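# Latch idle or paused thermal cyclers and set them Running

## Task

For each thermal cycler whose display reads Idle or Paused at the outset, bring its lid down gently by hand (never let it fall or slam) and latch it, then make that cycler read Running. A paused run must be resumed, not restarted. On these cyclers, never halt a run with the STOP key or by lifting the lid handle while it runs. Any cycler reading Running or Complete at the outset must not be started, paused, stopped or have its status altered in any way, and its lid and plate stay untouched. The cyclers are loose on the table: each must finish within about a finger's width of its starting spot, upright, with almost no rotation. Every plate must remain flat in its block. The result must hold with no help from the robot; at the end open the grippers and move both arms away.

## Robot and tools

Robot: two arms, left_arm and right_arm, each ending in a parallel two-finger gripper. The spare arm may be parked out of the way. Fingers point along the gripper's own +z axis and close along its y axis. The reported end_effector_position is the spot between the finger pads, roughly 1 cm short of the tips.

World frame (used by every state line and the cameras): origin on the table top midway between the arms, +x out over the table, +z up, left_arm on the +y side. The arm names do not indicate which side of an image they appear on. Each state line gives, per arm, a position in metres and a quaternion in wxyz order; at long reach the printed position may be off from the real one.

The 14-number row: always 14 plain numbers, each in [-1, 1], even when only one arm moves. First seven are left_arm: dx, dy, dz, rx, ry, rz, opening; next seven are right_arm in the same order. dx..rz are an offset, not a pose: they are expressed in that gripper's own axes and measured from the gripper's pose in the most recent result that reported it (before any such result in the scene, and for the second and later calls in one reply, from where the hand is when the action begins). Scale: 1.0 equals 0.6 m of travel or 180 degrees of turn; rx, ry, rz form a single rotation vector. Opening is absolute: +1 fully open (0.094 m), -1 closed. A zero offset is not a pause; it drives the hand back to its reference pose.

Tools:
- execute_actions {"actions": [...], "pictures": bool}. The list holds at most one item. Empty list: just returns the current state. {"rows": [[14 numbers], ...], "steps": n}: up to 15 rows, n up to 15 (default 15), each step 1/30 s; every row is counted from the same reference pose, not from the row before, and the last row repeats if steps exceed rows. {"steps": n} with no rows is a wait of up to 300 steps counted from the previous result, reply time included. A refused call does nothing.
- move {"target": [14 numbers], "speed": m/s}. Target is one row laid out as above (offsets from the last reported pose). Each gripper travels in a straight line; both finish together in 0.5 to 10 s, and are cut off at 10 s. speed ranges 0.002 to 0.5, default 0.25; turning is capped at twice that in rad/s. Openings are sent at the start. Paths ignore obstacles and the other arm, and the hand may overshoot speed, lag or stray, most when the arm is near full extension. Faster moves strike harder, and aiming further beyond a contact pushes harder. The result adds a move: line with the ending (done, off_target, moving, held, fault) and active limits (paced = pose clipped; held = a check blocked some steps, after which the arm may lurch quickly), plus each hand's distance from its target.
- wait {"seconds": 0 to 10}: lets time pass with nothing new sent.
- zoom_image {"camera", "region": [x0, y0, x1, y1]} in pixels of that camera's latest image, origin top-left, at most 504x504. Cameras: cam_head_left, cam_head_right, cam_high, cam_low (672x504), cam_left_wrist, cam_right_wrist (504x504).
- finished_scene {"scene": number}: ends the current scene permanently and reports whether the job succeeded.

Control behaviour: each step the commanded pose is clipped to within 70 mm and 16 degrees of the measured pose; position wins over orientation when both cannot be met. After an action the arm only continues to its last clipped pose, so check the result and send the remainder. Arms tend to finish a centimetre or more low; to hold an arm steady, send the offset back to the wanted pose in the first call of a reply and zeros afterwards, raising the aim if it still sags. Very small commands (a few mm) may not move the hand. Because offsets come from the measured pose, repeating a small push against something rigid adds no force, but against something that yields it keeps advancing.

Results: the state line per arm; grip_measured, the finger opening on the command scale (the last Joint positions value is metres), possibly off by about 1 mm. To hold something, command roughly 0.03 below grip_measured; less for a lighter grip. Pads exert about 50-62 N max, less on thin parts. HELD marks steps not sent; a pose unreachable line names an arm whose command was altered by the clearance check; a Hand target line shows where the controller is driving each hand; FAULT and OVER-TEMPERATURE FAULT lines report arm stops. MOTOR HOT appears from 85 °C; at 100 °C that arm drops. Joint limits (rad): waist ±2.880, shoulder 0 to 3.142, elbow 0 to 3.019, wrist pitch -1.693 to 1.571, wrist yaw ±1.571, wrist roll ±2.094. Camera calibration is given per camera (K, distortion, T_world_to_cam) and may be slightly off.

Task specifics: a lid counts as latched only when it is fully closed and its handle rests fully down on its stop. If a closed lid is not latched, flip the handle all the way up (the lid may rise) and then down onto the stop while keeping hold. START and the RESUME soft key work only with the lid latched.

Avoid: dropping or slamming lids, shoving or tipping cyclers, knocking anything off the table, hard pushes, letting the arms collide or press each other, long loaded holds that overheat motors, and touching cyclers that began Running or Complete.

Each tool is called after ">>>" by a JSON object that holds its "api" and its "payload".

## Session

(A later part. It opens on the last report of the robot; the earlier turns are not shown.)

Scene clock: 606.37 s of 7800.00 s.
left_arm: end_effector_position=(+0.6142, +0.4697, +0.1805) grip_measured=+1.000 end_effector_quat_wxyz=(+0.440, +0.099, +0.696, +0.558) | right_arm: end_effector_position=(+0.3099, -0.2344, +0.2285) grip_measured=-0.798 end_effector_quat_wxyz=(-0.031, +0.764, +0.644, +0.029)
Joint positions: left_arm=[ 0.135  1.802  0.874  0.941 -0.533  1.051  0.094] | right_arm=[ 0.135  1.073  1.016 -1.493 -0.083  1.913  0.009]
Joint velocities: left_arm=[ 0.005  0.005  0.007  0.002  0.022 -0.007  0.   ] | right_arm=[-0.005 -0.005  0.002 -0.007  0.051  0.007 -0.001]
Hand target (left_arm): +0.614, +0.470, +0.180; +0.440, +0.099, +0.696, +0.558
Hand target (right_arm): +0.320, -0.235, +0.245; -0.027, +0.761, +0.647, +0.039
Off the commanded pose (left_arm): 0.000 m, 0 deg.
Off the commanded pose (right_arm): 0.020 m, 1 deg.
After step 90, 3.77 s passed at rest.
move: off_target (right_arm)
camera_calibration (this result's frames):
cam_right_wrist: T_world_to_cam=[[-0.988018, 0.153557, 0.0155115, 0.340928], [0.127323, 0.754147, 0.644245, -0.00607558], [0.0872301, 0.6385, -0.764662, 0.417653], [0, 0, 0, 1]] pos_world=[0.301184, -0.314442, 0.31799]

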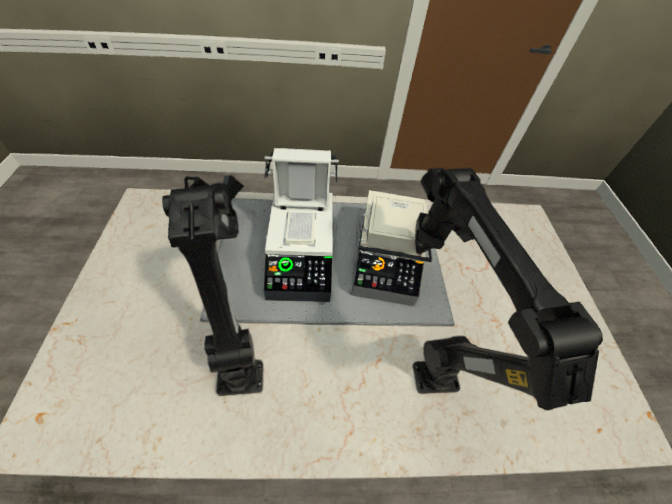

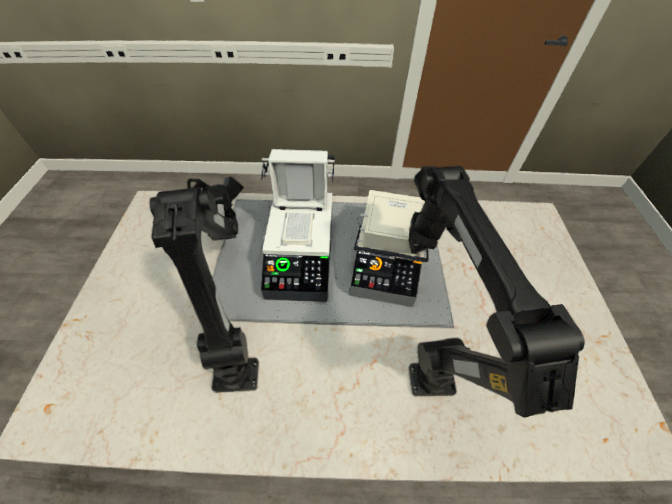

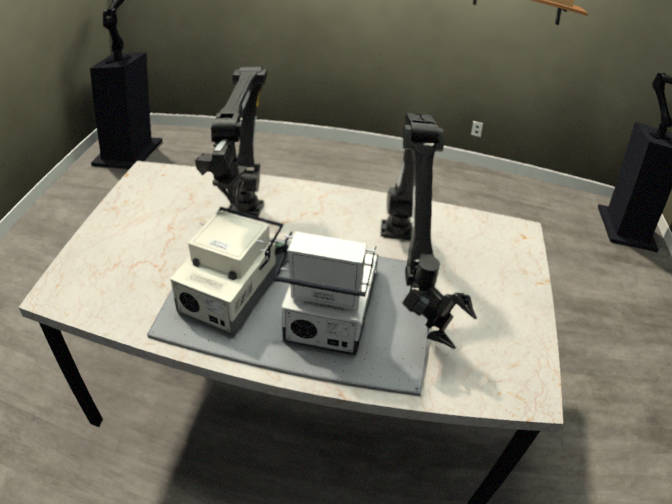

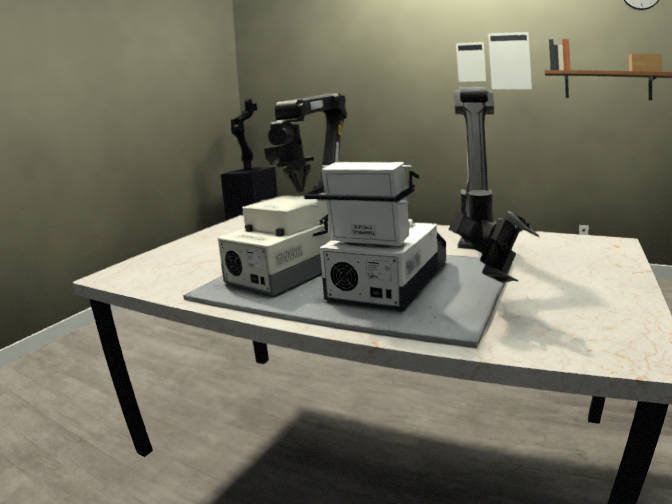

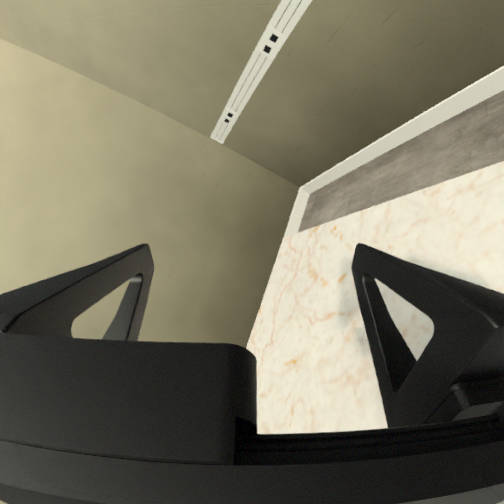

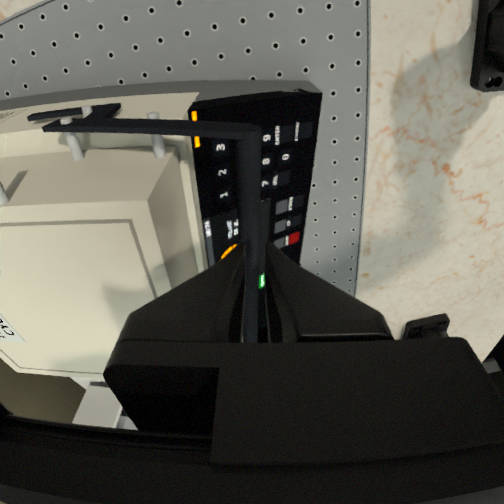

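>>> {"api": "move", "payload": {"target": [0,0,0,0,0,0,1,0.01,0.008,0,0.02,0.01,0,-0.45], "speed": 0.02}}

>>> {"api": "move", "payload": {"target": [0,0,0,0,0,0,1,0,0,0.075,0,0,0,-0.45], "speed": 0.02}}

>>> {"api": "move", "payload": {"target": [0,0,0,0,0,0,1,0,0,0,0,0,0,-0.79], "speed": 0.02}}

Scene clock: 617.87 s of 7800.00 s.
left_arm: end_effector_position=(+0.6142, +0.4697, +0.1805) grip_measured=+1.000 end_effector_quat_wxyz=(+0.440, +0.099, +0.696, +0.558) | right_arm: end_effector_position=(+0.3086, -0.2285, +0.2191) grip_measured=-0.452 end_effector_quat_wxyz=(-0.064, +0.764, +0.642, +0.017)
Joint positions: left_arm=[ 0.135  1.802  0.874  0.941 -0.533  1.051  0.094] | right_arm=[ 0.129  1.112  1.016 -1.51  -0.129  1.908  0.026]
Joint velocities: left_arm=[-0.015  0.005  0.012  0.002  0.007 -0.037  0.   ] | right_arm=[-0.015  0.005 -0.002  0.012 -0.037 -0.037 -0.001]
Hand target (left_arm): +0.614, +0.470, +0.180; +0.440, +0.099, +0.696, +0.558
Hand target (right_arm): +0.315, -0.229, +0.229; -0.065, +0.762, +0.644, +0.021
Off the commanded pose (left_arm): 0.000 m, 0 deg.
Off the commanded pose (right_arm): 0.012 m, 1 deg.
After step 90, 6.53 s passed at rest.
move: off_target (right_arm)
camera_calibration (this result's frames):
cam_right_wrist: T_world_to_cam=[[-0.984835, 0.152952, 0.0818881, 0.323223], [0.168479, 0.730488, 0.661817, -0.026264], [0.0414077, 0.665577, -0.74518, 0.422813], [0, 0, 0, 1]] pos_world=[0.305239, -0.311667, 0.305986]

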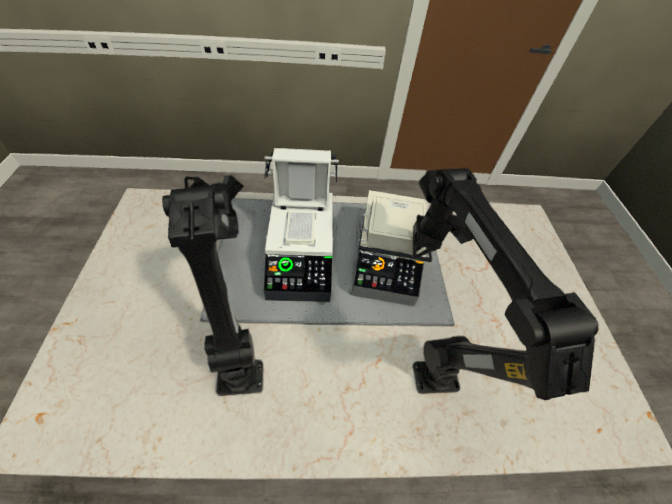

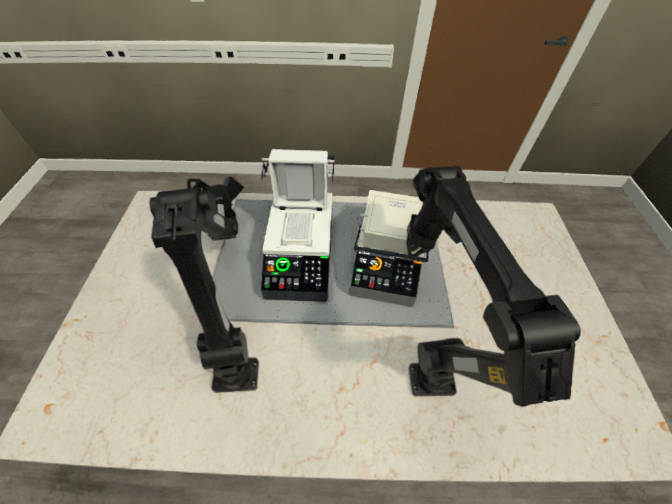

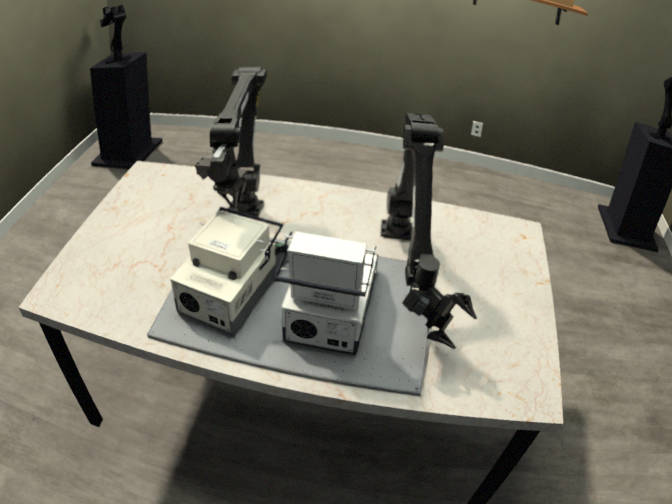

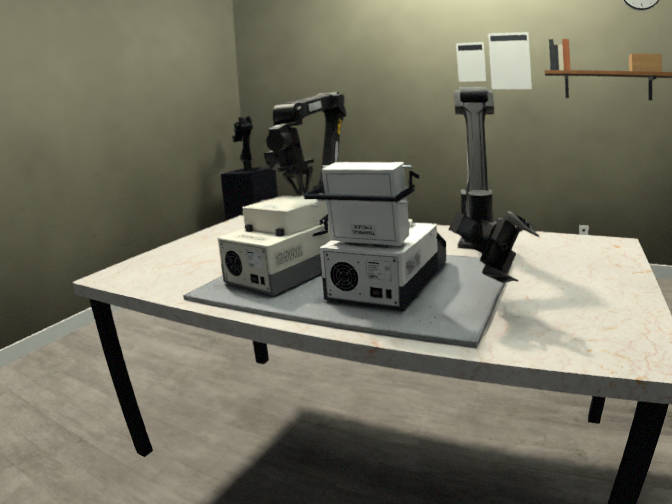

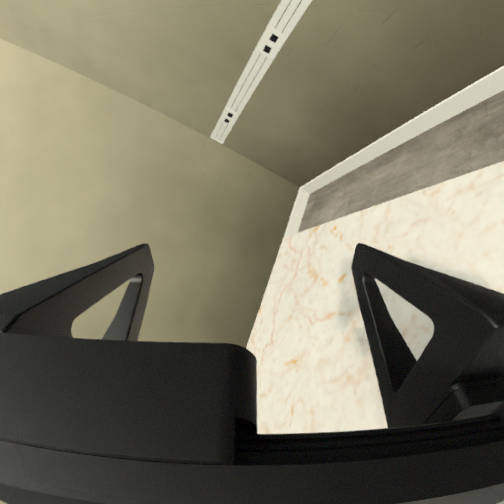

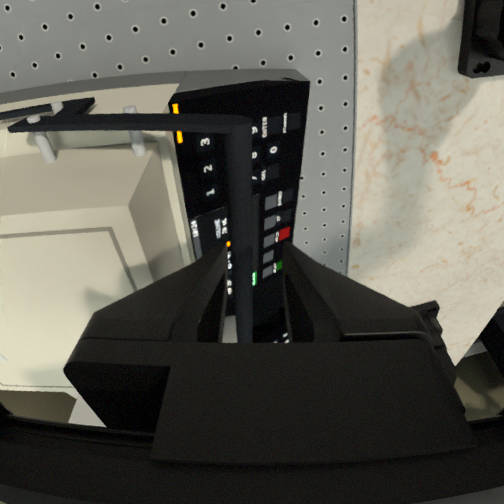

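Scene clock: 620.33 s of 7800.00 s.
left_arm: end_effector_position=(+0.6142, +0.4697, +0.1805) grip_measured=+1.000 end_effector_quat_wxyz=(+0.440, +0.099, +0.696, +0.558) | right_arm: end_effector_position=(+0.3071, -0.2256, +0.1830) grip_measured=-0.452 end_effector_quat_wxyz=(-0.060, +0.763, +0.643, +0.025)
Joint positions: left_arm=[ 0.135  1.802  0.874  0.941 -0.533  1.051  0.094] | right_arm=[ 0.139  1.112  0.921 -1.397 -0.129  1.916  0.026]
Joint velocities: left_arm=[ 0.005 -0.015 -0.007 -0.007  0.022  0.007  0.   ] | right_arm=[-0.015 -0.015 -0.017 -0.012 -0.051 -0.037 -0.   ]
Hand target (left_arm): +0.614, +0.470, +0.180; +0.440, +0.099, +0.696, +0.558
Hand target (right_arm): +0.306, -0.222, +0.175; -0.064, +0.764, +0.642, +0.017
Off the commanded pose (left_arm): 0.000 m, 0 deg.
Off the commanded pose (right_arm): 0.009 m, 1 deg.
move: done
camera_calibration (this result's frames):
cam_right_wrist: T_world_to_cam=[[-0.986508, 0.15005, 0.0654822, 0.327146], [0.155145, 0.729111, 0.666579, -0.00134629], [0.0522763, 0.667744, -0.742553, 0.390811], [0, 0, 0, 1]] pos_world=[0.30251, -0.309069, 0.269673]

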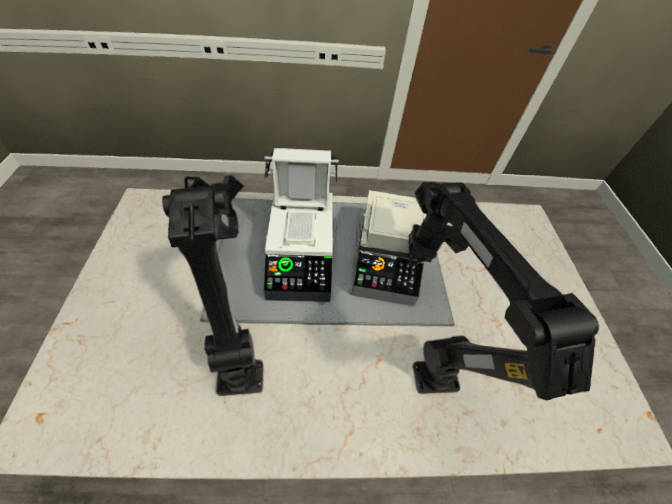

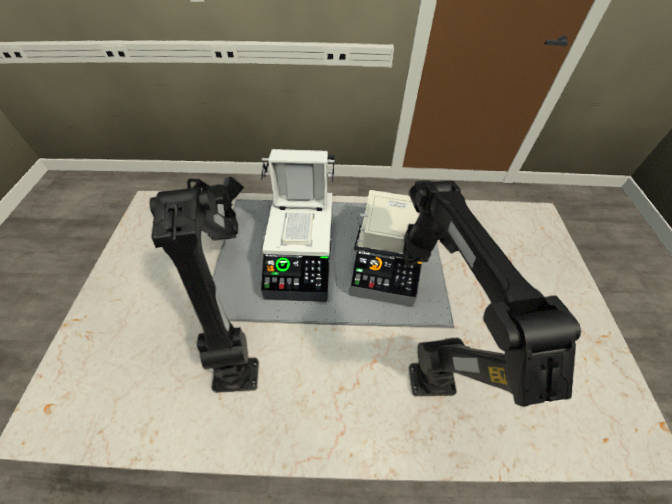

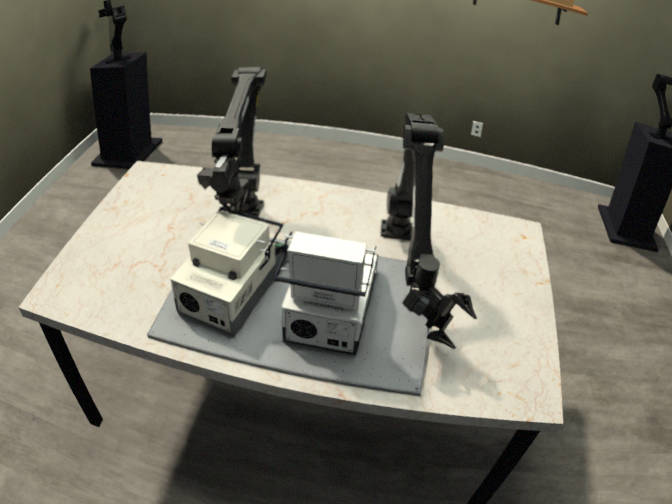

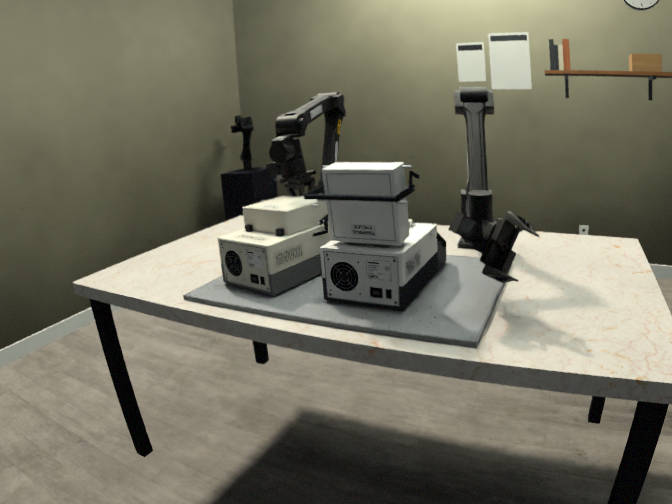

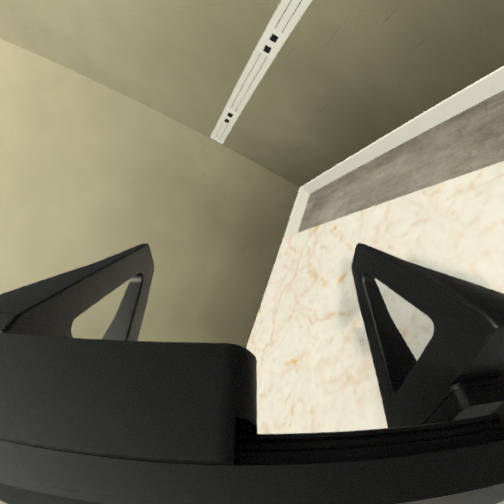

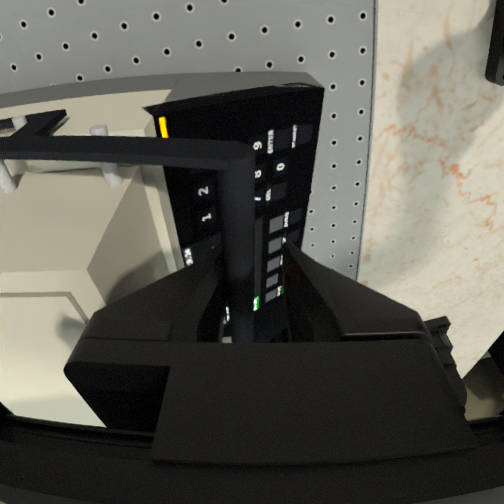

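Scene clock: 620.83 s of 7800.00 s.
left_arm: end_effector_position=(+0.6142, +0.4697, +0.1805) grip_measured=+1.000 end_effector_quat_wxyz=(+0.440, +0.099, +0.696, +0.558) | right_arm: end_effector_position=(+0.3130, -0.2265, +0.1819) grip_measured=-0.757 end_effector_quat_wxyz=(-0.052, +0.763, +0.643, +0.031)
Joint positions: left_arm=[ 0.135  1.802  0.874  0.941 -0.533  1.051  0.094] | right_arm=[ 0.137  1.116  0.921 -1.374 -0.121  1.916  0.011]
Joint velocities: left_arm=[-0.005 -0.015 -0.022 -0.017  0.066  0.007  0.   ] | right_arm=[ 0.005 -0.015  0.012 -0.012 -0.022 -0.095 -0.   ]
Hand target (left_arm): +0.614, +0.470, +0.180; +0.440, +0.099, +0.696, +0.558
Hand target (right_arm): +0.307, -0.226, +0.183; -0.060, +0.763, +0.643, +0.025
Off the commanded pose (left_arm): 0.000 m, 0 deg.
Off the commanded pose (right_arm): 0.006 m, 1 deg.
move: done
camera_calibration (this result's frames):
cam_right_wrist: T_world_to_cam=[[-0.987326, 0.152124, 0.0452375, 0.33756], [0.143293, 0.731912, 0.666162, 0.00357688], [0.068229, 0.664201, -0.744434, 0.384811], [0, 0, 0, 1]] pos_world=[0.306514, -0.30956, 0.268813]

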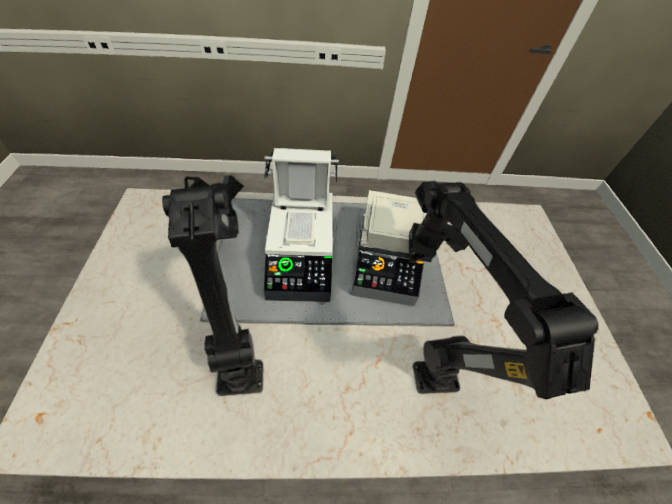

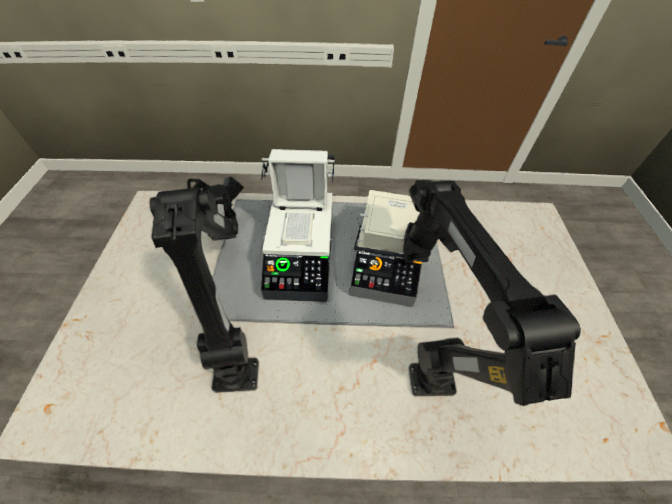

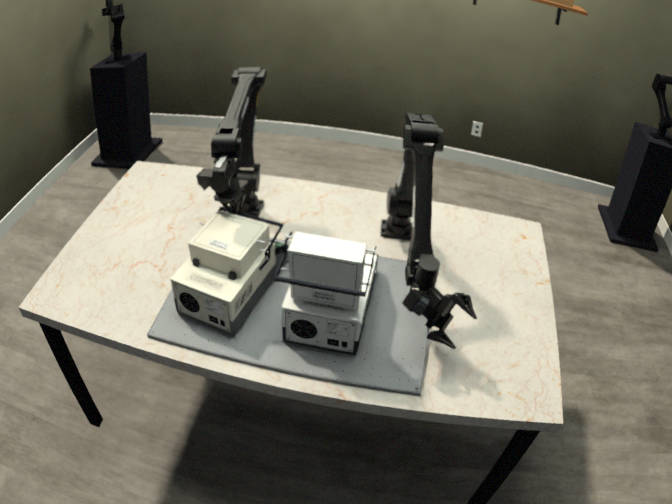

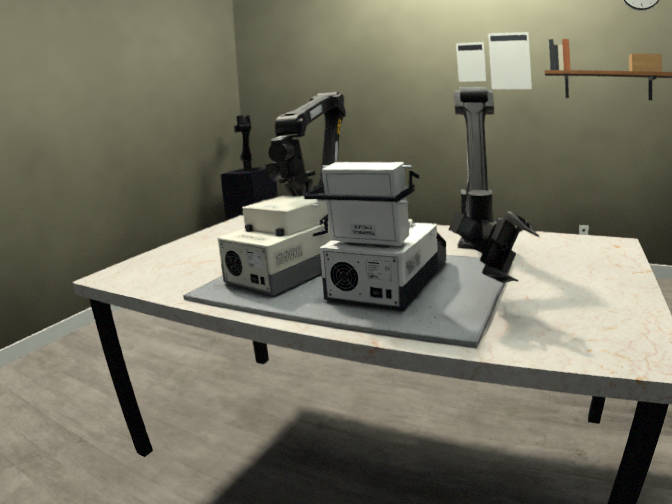

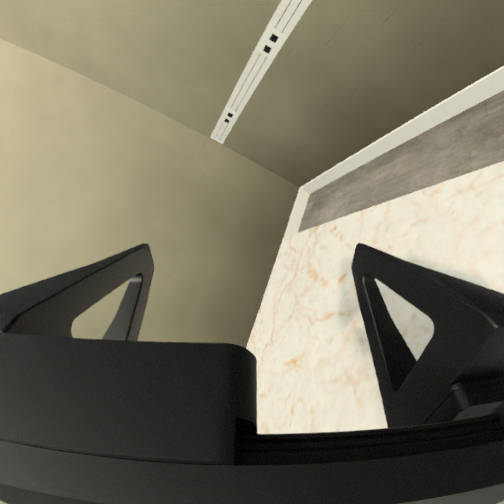

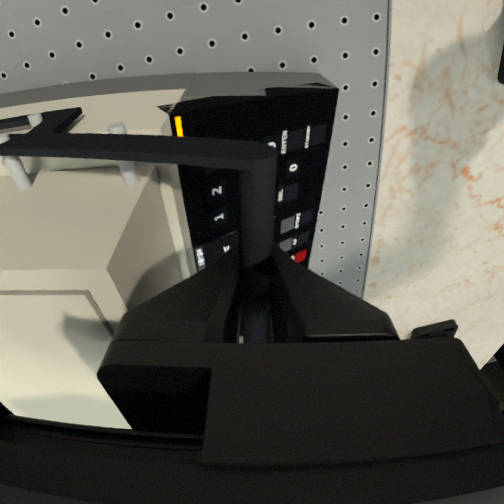

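>>> {"api": "move", "payload": {"target": [0,0,0,0,0,0,1,0,0.005,0.08,0,0,0,-0.79], "speed": 0.02}}

>>> {"api": "zoom_image", "payload": {"camera": "cam_head_left", "region": [340,220,450,310]}}

Scene clock: 628.77 s of 7800.00 s.
left_arm: end_effector_position=(+0.6142, +0.4697, +0.1805) grip_measured=+1.000 end_effector_quat_wxyz=(+0.440, +0.099, +0.696, +0.558) | right_arm: end_effector_position=(+0.3136, -0.2265, +0.1800) grip_measured=-0.757 end_effector_quat_wxyz=(-0.038, +0.763, +0.642, +0.054)
Joint positions: left_arm=[ 0.135  1.802  0.874  0.941 -0.533  1.051  0.094] | right_arm=[ 0.137  1.08   0.89  -1.324 -0.12   1.921  0.011]
Joint velocities: left_arm=[ 0.005 -0.005  0.007 -0.017  0.022 -0.037  0.   ] | right_arm=[-0.015  0.005 -0.007  0.017 -0.037 -0.066 -0.001]
Hand target (left_arm): +0.614, +0.470, +0.180; +0.440, +0.099, +0.696, +0.558
Hand target (right_arm): +0.310, -0.222, +0.138; -0.052, +0.763, +0.643, +0.030
Off the commanded pose (left_arm): 0.000 m, 0 deg.
Off the commanded pose (right_arm): 0.046 m, 3 deg.
After step 90, 2.30 s passed at rest.
move: off_target (right_arm)
camera_calibration (this result's frames):
cam_right_wrist: T_world_to_cam=[[-0.987611, 0.156815, -0.00586792, 0.3486], [0.111099, 0.725124, 0.679597, 0.0108573], [0.110826, 0.670526, -0.733562, 0.369448], [0, 0, 0, 1]] pos_world=[0.30213, -0.310263, 0.26568]

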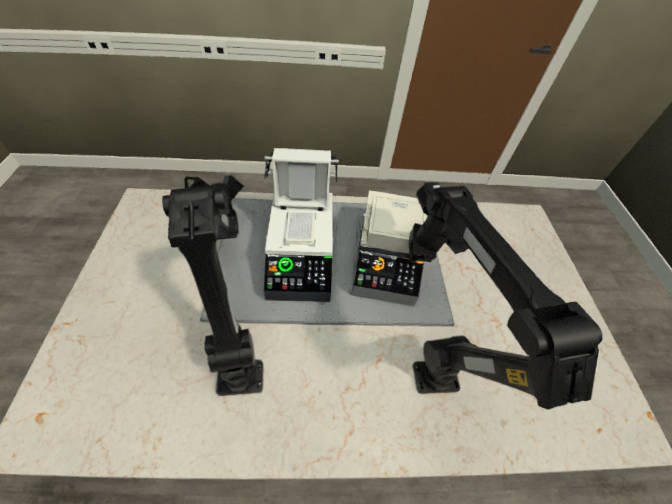

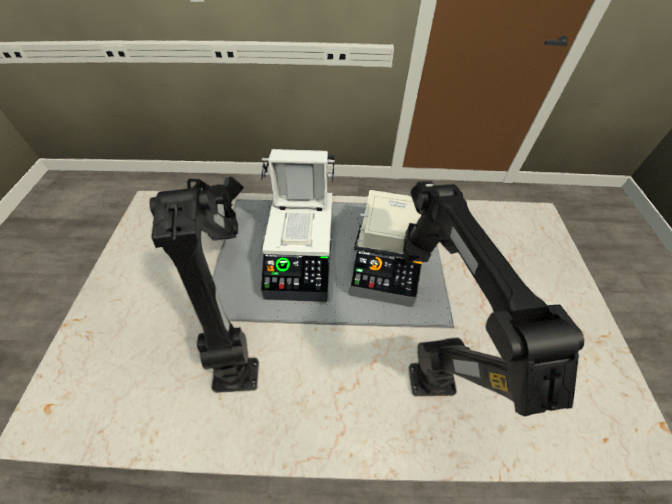

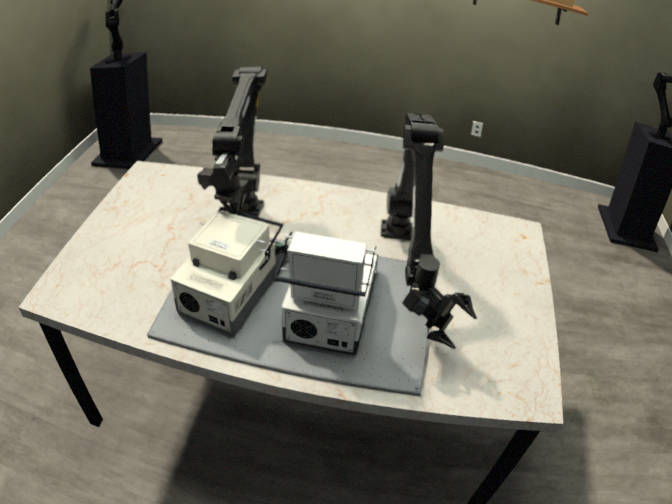

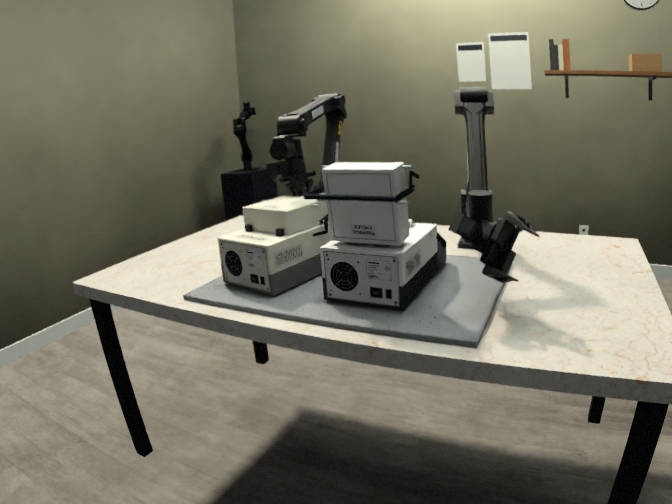

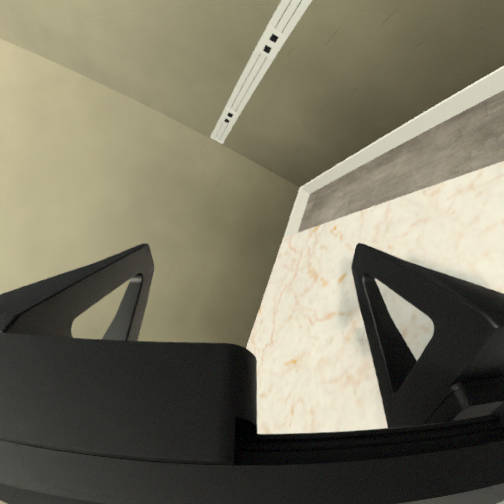

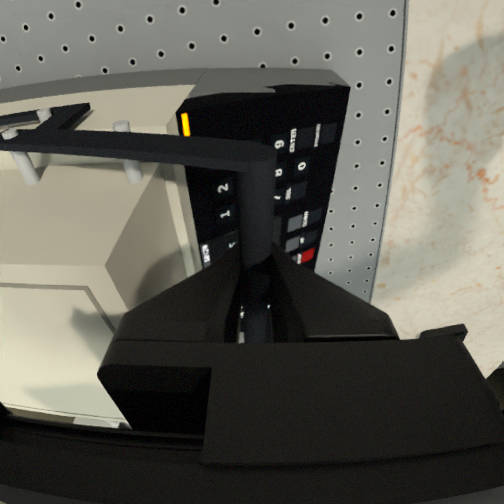

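Region (340, 220, 450, 310) of cam_head_left's 672x504 image, scaled by 4.582, with more detail than that image has; it fills the top 412 rows of this view, and the rest is white.

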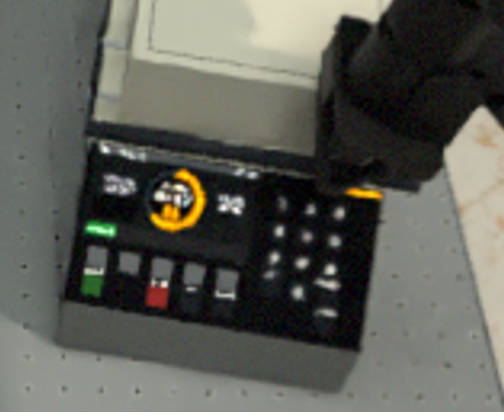

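>>> {"api": "move", "payload": {"target": [0,0,0,0,0,0,1,0,0,0,0,0,0,-0.4], "speed": 0.02}}

>>> {"api": "move", "payload": {"target": [0,0,0,0,0,0,1,0,-0.008,-0.13,0.03,0.02,0,-0.4], "speed": 0.03}}

Scene clock: 635.03 s of 7800.00 s.
left_arm: end_effector_position=(+0.6142, +0.4697, +0.1805) grip_measured=+1.000 end_effector_quat_wxyz=(+0.440, +0.099, +0.696, +0.558) | right_arm: end_effector_position=(+0.3130, -0.2266, +0.1805) grip_measured=-0.402 end_effector_quat_wxyz=(-0.038, +0.763, +0.642, +0.055)
Joint positions: left_arm=[ 0.135  1.802  0.874  0.941 -0.533  1.051  0.094] | right_arm=[ 0.137  1.077  0.889 -1.325 -0.12   1.921  0.028]
Joint velocities: left_arm=[-0.005 -0.015  0.002 -0.012 -0.007 -0.007  0.   ] | right_arm=[-0.005 -0.015  0.012  0.012 -0.037 -0.051 -0.001]
Hand target (left_arm): +0.614, +0.470, +0.180; +0.440, +0.099, +0.696, +0.558
Hand target (right_arm): +0.314, -0.226, +0.180; -0.038, +0.763, +0.642, +0.054
Off the commanded pose (left_arm): 0.000 m, 0 deg.
Off the commanded pose (right_arm): 0.001 m, 0 deg.
After step 90, 2.57 s passed at rest.
move: done
camera_calibration (this result's frames):
cam_right_wrist: T_world_to_cam=[[-0.987598, 0.156818, -0.00767084, 0.348333], [0.109822, 0.724898, 0.680046, 0.0109488], [0.112204, 0.670769, -0.73313, 0.369485], [0, 0, 0, 1]] pos_world=[0.301353, -0.310401, 0.266107]

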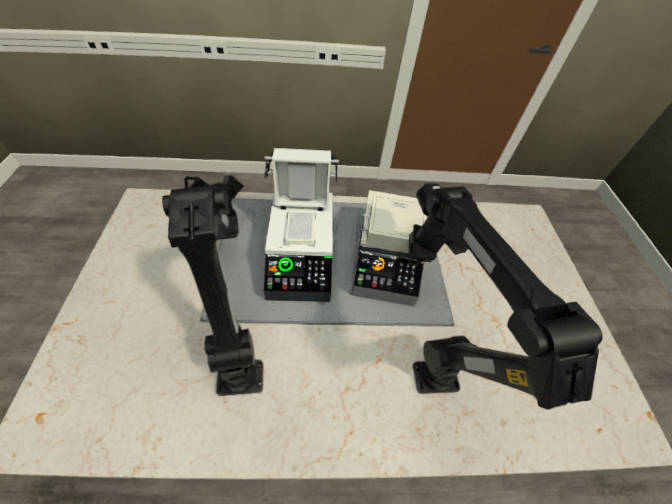

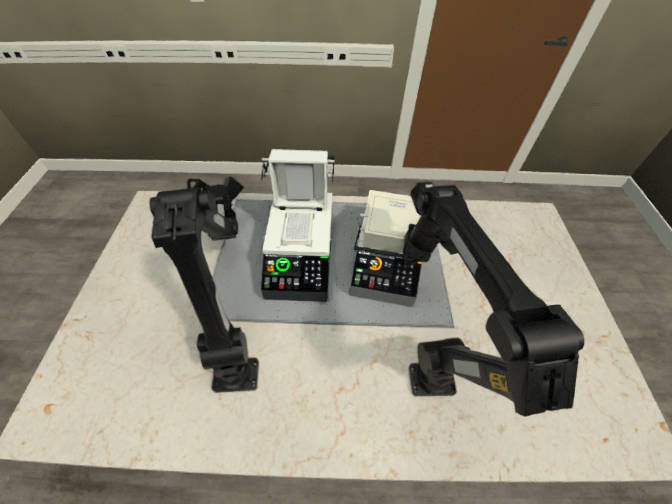

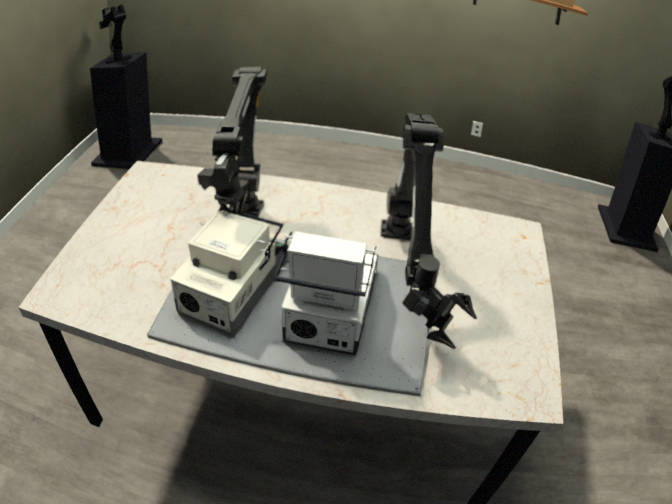

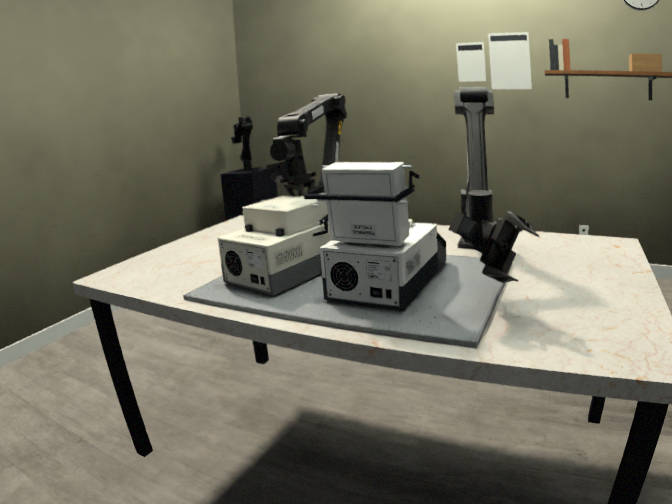

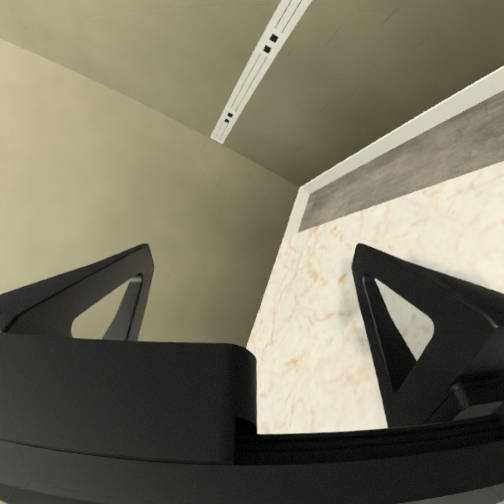

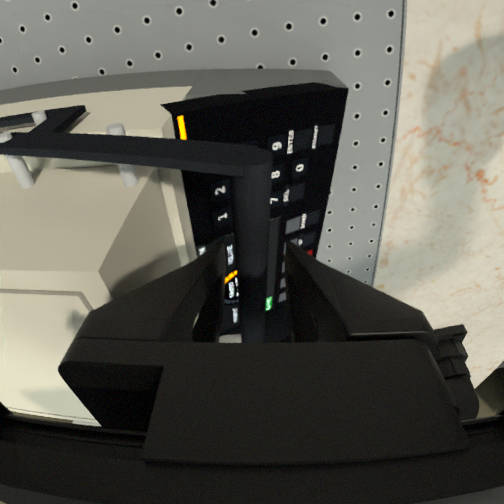

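Scene clock: 637.93 s of 7800.00 s.
left_arm: end_effector_position=(+0.6142, +0.4697, +0.1805) grip_measured=+1.000 end_effector_quat_wxyz=(+0.440, +0.099, +0.696, +0.558) | right_arm: end_effector_position=(+0.2952, -0.2362, +0.2400) grip_measured=-0.401 end_effector_quat_wxyz=(-0.100, +0.761, +0.640, +0.035)
Joint positions: left_arm=[ 0.135  1.802  0.874  0.941 -0.533  1.051  0.094] | right_arm=[ 0.061  1.077  1.039 -1.588 -0.205  1.837  0.028]
Joint velocities: left_arm=[-0.005 -0.005  0.012 -0.017 -0.007 -0.022  0.   ] | right_arm=[-0.005  0.005  0.012  0.032  0.037 -0.022  0.   ]
Hand target (left_arm): +0.614, +0.470, +0.180; +0.440, +0.099, +0.696, +0.558
Hand target (right_arm): +0.305, -0.237, +0.257; -0.094, +0.758, +0.643, +0.047
Off the commanded pose (left_arm): 0.000 m, 0 deg.
Off the commanded pose (right_arm): 0.021 m, 2 deg.
move: off_target (right_arm)
camera_calibration (this result's frames):
cam_right_wrist: T_world_to_cam=[[-0.982933, 0.146473, 0.111299, 0.300386], [0.181638, 0.676888, 0.713323, -0.0611255], [0.0291453, 0.721365, -0.691941, 0.4481], [0, 0, 0, 1]] pos_world=[0.293302, -0.325867, 0.320228]

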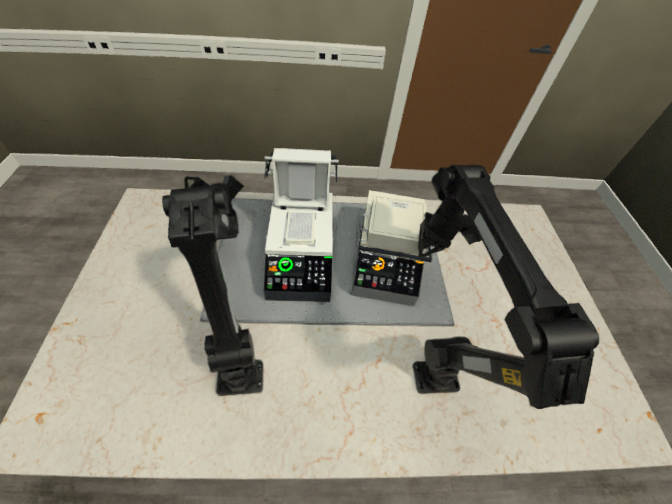

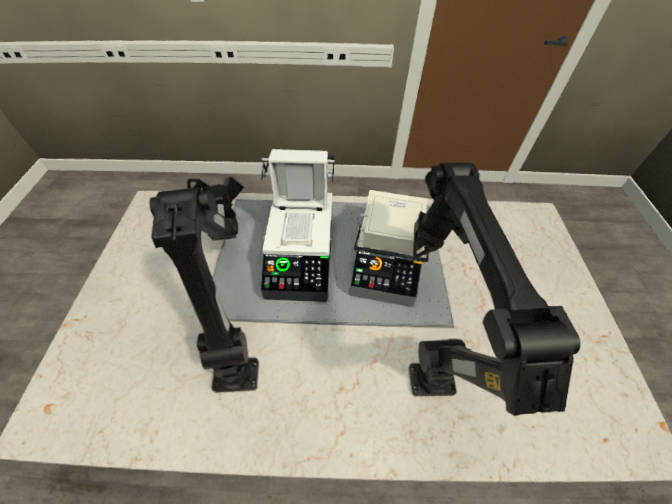

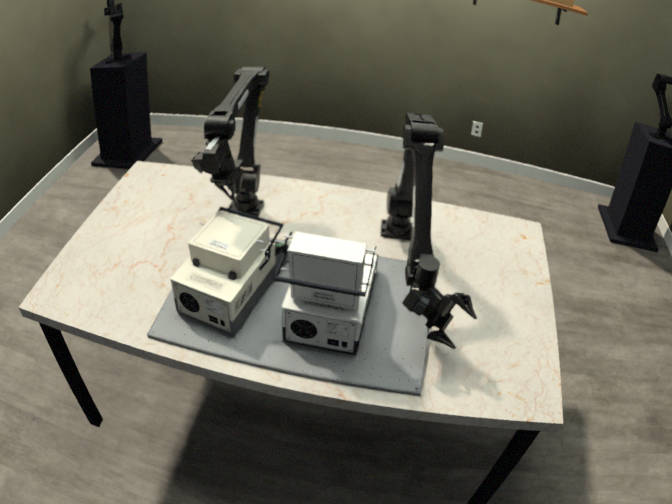

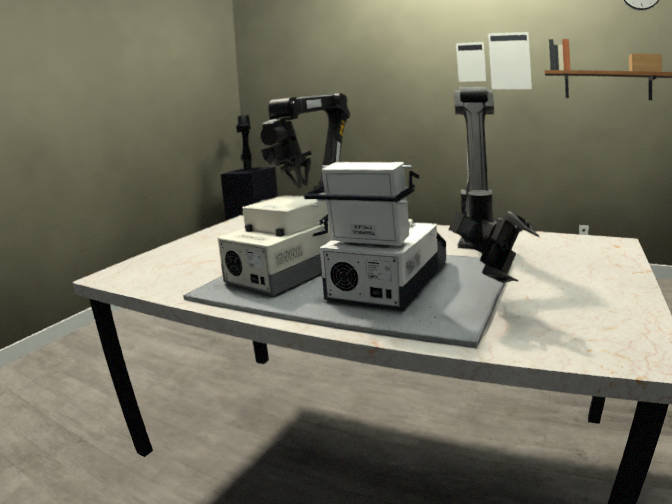

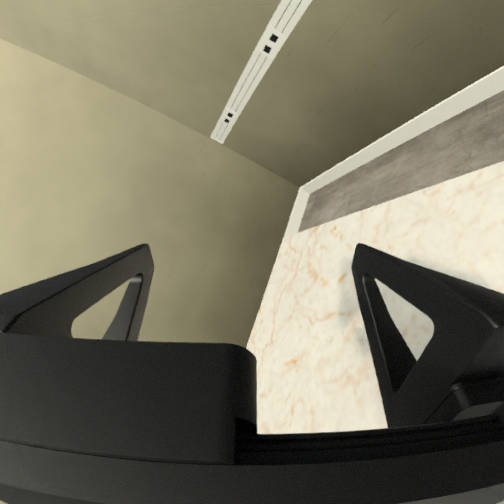

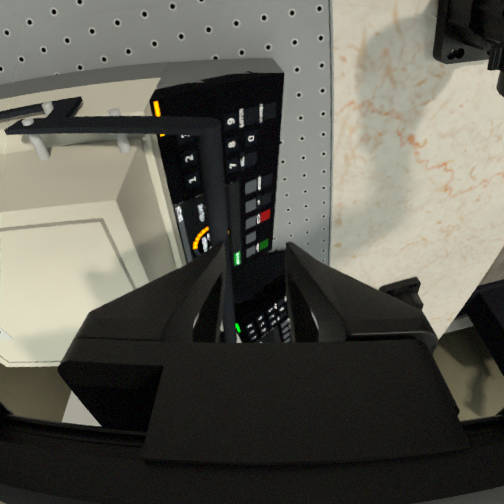

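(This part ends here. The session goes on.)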